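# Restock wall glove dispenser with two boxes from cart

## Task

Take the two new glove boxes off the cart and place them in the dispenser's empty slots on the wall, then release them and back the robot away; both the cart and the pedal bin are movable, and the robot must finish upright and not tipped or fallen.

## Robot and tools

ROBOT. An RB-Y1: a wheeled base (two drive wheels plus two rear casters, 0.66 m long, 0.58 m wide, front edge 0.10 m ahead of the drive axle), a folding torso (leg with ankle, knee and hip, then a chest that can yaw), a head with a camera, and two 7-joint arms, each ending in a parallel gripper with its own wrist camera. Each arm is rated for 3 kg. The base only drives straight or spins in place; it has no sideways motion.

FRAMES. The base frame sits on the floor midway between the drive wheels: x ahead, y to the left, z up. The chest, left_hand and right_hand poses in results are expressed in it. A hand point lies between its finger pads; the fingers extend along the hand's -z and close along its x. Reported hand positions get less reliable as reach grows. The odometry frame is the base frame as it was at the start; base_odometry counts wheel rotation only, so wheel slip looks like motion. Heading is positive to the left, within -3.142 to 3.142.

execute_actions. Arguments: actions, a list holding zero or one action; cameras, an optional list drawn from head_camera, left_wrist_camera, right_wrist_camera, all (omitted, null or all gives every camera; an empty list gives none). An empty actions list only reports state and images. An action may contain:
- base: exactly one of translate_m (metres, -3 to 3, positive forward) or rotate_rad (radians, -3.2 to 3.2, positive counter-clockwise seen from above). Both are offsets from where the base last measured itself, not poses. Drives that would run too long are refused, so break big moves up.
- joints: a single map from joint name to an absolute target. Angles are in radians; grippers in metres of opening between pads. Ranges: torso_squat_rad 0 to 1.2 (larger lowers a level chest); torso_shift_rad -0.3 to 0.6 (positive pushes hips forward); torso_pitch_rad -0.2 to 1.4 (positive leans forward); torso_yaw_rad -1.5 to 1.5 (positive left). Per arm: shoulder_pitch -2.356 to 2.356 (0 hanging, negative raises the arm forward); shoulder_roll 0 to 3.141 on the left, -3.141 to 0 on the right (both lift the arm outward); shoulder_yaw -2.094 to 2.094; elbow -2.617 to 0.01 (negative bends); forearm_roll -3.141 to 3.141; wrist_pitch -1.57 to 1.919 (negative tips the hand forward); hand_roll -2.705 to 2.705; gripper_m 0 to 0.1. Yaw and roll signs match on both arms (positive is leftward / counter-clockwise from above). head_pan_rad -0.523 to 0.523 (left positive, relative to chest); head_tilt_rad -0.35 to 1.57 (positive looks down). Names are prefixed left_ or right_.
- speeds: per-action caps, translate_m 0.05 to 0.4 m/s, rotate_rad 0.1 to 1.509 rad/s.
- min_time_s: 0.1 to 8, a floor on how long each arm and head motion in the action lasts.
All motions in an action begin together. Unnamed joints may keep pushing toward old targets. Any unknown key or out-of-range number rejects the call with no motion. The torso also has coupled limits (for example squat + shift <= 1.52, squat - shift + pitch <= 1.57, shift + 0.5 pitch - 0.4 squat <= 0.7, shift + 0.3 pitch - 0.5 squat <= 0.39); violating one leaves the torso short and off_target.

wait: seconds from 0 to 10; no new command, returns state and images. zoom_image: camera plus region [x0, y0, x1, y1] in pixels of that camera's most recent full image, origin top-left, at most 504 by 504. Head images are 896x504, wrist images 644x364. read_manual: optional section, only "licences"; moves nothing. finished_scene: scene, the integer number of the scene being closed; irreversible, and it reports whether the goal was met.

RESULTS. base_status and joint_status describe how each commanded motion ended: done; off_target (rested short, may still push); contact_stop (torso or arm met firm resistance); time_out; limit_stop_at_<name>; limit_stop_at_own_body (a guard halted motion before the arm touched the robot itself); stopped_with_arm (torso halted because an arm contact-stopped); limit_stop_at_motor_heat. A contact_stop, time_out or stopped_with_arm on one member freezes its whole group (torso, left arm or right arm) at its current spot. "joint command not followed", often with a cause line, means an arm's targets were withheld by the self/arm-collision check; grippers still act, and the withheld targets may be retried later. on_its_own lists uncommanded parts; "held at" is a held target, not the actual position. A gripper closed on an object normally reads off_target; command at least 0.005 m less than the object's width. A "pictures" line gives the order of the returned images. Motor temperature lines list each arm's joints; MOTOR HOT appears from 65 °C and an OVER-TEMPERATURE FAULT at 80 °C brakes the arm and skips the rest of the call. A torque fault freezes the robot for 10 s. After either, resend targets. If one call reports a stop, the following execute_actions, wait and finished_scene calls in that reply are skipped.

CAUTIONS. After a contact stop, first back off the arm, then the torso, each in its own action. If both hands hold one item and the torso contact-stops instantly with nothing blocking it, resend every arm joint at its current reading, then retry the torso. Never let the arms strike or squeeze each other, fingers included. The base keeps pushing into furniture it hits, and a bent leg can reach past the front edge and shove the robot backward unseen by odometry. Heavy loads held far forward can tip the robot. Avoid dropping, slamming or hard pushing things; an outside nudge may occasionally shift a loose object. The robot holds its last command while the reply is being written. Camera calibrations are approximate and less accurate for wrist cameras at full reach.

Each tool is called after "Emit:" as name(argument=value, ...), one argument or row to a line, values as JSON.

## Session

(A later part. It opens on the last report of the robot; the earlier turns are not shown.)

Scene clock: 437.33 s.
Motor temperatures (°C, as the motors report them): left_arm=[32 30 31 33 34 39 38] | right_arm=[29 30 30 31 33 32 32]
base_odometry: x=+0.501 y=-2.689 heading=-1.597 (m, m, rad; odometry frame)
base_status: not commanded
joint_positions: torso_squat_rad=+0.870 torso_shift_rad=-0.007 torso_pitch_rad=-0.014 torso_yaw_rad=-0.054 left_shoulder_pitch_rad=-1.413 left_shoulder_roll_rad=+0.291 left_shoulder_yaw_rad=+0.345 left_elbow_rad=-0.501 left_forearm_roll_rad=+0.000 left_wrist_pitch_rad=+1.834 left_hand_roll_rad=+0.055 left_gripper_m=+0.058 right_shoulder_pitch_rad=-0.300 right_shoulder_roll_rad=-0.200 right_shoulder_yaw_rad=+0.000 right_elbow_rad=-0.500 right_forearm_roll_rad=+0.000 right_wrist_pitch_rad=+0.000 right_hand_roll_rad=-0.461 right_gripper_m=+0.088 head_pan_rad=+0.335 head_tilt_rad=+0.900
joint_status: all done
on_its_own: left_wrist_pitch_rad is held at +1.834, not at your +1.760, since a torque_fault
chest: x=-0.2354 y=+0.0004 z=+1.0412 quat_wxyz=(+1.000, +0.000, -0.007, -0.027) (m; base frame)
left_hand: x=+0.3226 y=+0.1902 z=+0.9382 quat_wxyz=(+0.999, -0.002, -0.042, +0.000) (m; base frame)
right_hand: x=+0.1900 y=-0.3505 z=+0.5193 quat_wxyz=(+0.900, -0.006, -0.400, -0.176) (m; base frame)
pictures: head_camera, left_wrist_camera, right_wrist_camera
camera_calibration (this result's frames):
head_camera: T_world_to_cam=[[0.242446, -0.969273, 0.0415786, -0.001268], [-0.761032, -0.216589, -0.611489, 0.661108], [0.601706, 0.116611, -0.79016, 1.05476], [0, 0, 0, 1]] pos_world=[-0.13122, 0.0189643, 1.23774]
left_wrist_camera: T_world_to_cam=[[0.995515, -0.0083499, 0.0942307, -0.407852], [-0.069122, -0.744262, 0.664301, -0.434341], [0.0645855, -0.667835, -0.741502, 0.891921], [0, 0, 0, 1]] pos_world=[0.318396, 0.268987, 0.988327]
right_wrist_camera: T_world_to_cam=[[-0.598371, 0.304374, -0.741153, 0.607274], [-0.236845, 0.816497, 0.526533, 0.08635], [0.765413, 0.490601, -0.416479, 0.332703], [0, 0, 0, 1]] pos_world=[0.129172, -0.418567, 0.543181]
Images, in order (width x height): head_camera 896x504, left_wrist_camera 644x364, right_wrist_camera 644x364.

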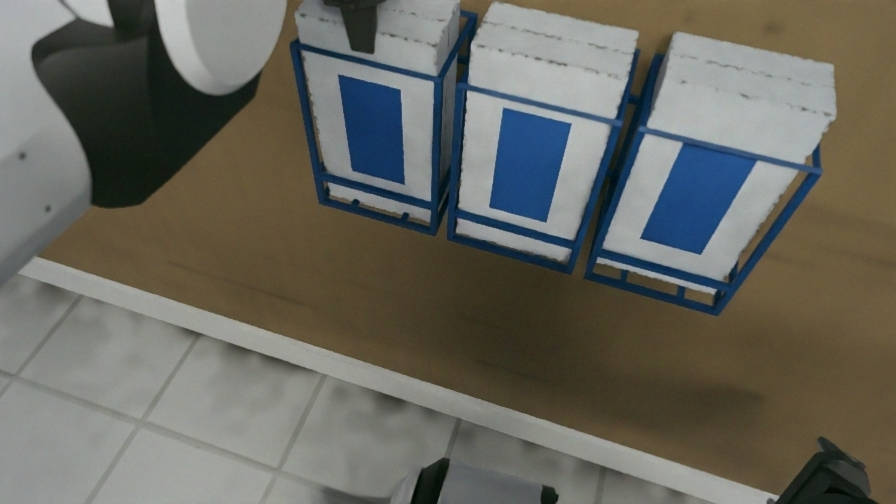

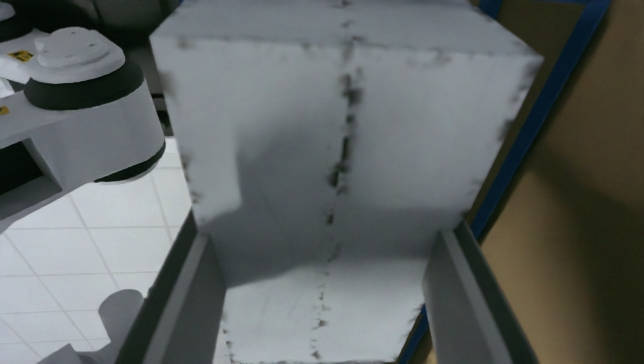

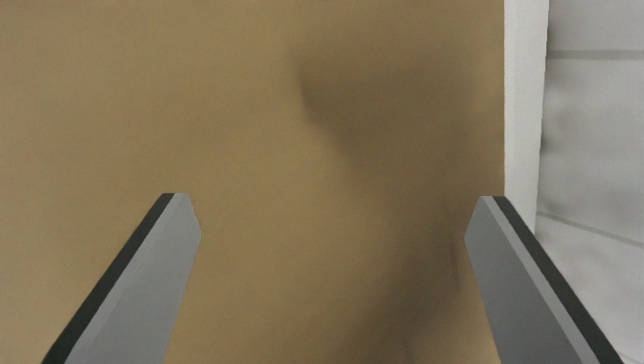

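Now bottom matches. Open narrowly so it isn't nudged.

Emit:
execute_actions(
  actions=[
    {"joints":{"left_gripper_m":0.072}},
  ],
  cameras=[],
)

Emit:
execute_actions(
  actions=[
    {"joints":{"torso_squat_rad":0.55}},
  ],
  cameras=[],
)

Emit:
execute_actions(
  actions=[
    {"base":{"translate_m":-0.5},"joints":{"torso_yaw_rad":0,"head_pan_rad":0.1,"head_tilt_rad":0.45}},
  ],
  cameras=["head_camera"],
)

Emit:
zoom_image(
  camera="head_camera",
  region=[310, 215, 610, 400],
)

Scene clock: 443.20 s.
Motor temperatures (°C, as the motors report them): left_arm=[31 30 31 33 34 38 38] | right_arm=[29 30 30 31 33 32 32]
base_odometry: x=+0.501 y=-2.689 heading=-1.597 (m, m, rad; odometry frame)
base_status: not commanded
joint_positions: torso_squat_rad=+0.870 torso_shift_rad=-0.006 torso_pitch_rad=-0.013 torso_yaw_rad=-0.054 left_shoulder_pitch_rad=-1.409 left_shoulder_roll_rad=+0.290 left_shoulder_yaw_rad=+0.345 left_elbow_rad=-0.498 left_forearm_roll_rad=+0.000 left_wrist_pitch_rad=+1.834 left_hand_roll_rad=+0.055 left_gripper_m=+0.072 right_shoulder_pitch_rad=-0.300 right_shoulder_roll_rad=-0.200 right_shoulder_yaw_rad=+0.000 right_elbow_rad=-0.500 right_forearm_roll_rad=+0.000 right_wrist_pitch_rad=+0.000 right_hand_roll_rad=-0.461 right_gripper_m=+0.088 head_pan_rad=+0.335 head_tilt_rad=+0.900
joint_status: all done
on_its_own: left_wrist_pitch_rad is held at +1.834, not at your +1.760, since a torque_fault
chest: x=-0.2349 y=+0.0004 z=+1.0412 quat_wxyz=(+1.000, +0.000, -0.007, -0.027) (m; base frame)
left_hand: x=+0.3217 y=+0.1905 z=+0.9341 quat_wxyz=(+0.999, -0.002, -0.038, +0.000) (m; base frame)
right_hand: x=+0.1899 y=-0.3505 z=+0.5189 quat_wxyz=(+0.900, -0.006, -0.399, -0.175) (m; base frame)
pictures: none
No camera images: the call's "cameras" was empty. Leave "cameras" out to get every camera's image.

Scene clock: 445.10 s.
Motor temperatures (°C, as the motors report them): left_arm=[31 30 31 33 34 38 38] | right_arm=[29 30 30 31 33 32 32]
base_odometry: x=+0.501 y=-2.689 heading=-1.597 (m, m, rad; odometry frame)
base_status: not commanded
joint_positions: torso_squat_rad=+0.550 torso_shift_rad=-0.006 torso_pitch_rad=-0.012 torso_yaw_rad=-0.054 left_shoulder_pitch_rad=-1.408 left_shoulder_roll_rad=+0.290 left_shoulder_yaw_rad=+0.345 left_elbow_rad=-0.498 left_forearm_roll_rad=+0.000 left_wrist_pitch_rad=+1.834 left_hand_roll_rad=+0.055 left_gripper_m=+0.072 right_shoulder_pitch_rad=-0.300 right_shoulder_roll_rad=-0.200 right_shoulder_yaw_rad=+0.000 right_elbow_rad=-0.500 right_forearm_roll_rad=+0.000 right_wrist_pitch_rad=+0.000 right_hand_roll_rad=-0.461 right_gripper_m=+0.088 head_pan_rad=+0.335 head_tilt_rad=+0.900
joint_status: all done
on_its_own: left_wrist_pitch_rad is held at +1.834, not at your +1.760, since a torque_fault
chest: x=-0.2355 y=+0.0006 z=+1.1866 quat_wxyz=(+1.000, +0.000, -0.006, -0.027) (m; base frame)
left_hand: x=+0.3209 y=+0.1906 z=+1.0789 quat_wxyz=(+0.999, -0.002, -0.037, +0.000) (m; base frame)
right_hand: x=+0.1890 y=-0.3504 z=+0.6640 quat_wxyz=(+0.900, -0.006, -0.399, -0.175) (m; base frame)
pictures: none
No camera images: the call's "cameras" was empty. Leave "cameras" out to get every camera's image.

Scene clock: 448.23 s.
Motor temperatures (°C, as the motors report them): left_arm=[31 30 31 33 34 37 38] | right_arm=[29 30 30 31 33 32 32]
base_odometry: x=+0.513 y=-2.189 heading=-1.596 (m, m, rad; odometry frame)
base_status: done
joint_positions: torso_squat_rad=+0.550 torso_shift_rad=-0.006 torso_pitch_rad=-0.013 torso_yaw_rad=+0.000 left_shoulder_pitch_rad=-1.408 left_shoulder_roll_rad=+0.289 left_shoulder_yaw_rad=+0.345 left_elbow_rad=-0.498 left_forearm_roll_rad=+0.000 left_wrist_pitch_rad=+1.834 left_hand_roll_rad=+0.055 left_gripper_m=+0.072 right_shoulder_pitch_rad=-0.300 right_shoulder_roll_rad=-0.200 right_shoulder_yaw_rad=+0.000 right_elbow_rad=-0.500 right_forearm_roll_rad=+0.000 right_wrist_pitch_rad=+0.000 right_hand_roll_rad=-0.461 right_gripper_m=+0.088 head_pan_rad=+0.100 head_tilt_rad=+0.450
joint_status: all done
on_its_own: left_wrist_pitch_rad is held at +1.834, not at your +1.760, since a torque_fault
chest: x=-0.2356 y=+0.0006 z=+1.1867 quat_wxyz=(+1.000, +0.000, -0.006, +0.000) (m; base frame)
left_hand: x=+0.3097 y=+0.2201 z=+1.0788 quat_wxyz=(+0.999, -0.001, -0.037, +0.027) (m; base frame)
right_hand: x=+0.2073 y=-0.3273 z=+0.6644 quat_wxyz=(+0.904, +0.004, -0.399, -0.151) (m; base frame)
pictures: head_camera
camera_calibration (this result's frames):
head_camera: T_world_to_cam=[[0.0513295, -0.998487, 0.0197264, -0.0169906], [-0.445666, -0.0405781, -0.894279, 1.21073], [0.893727, 0.0371116, -0.447074, 0.756684], [0, 0, 0, 1]] pos_world=[-0.135815, 0.0040825, 1.42136]
Images, in order (width x height): head_camera 896x504.

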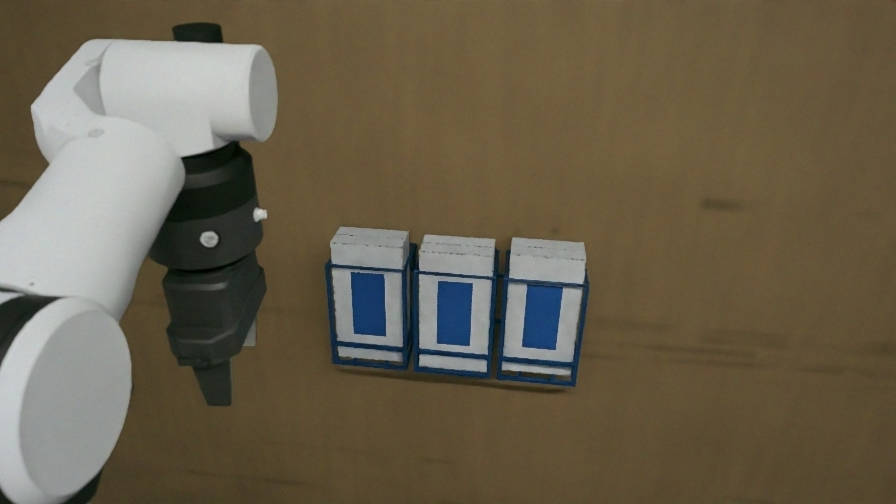

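Region (310, 215, 610, 400) of head_camera's 896x504 image, scaled by 1.680, with more detail than that image has; it fills the top 311 rows of this view, and the rest is white.

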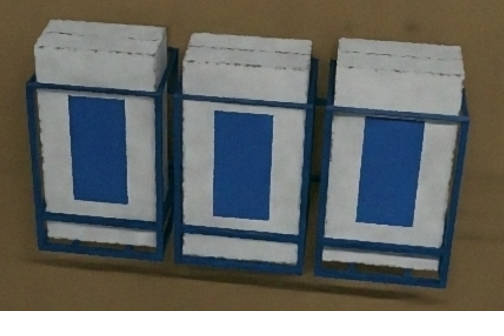

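Seated.

Emit:
finished_scene(
  scene=2,
)

The scene is finished: the task was done.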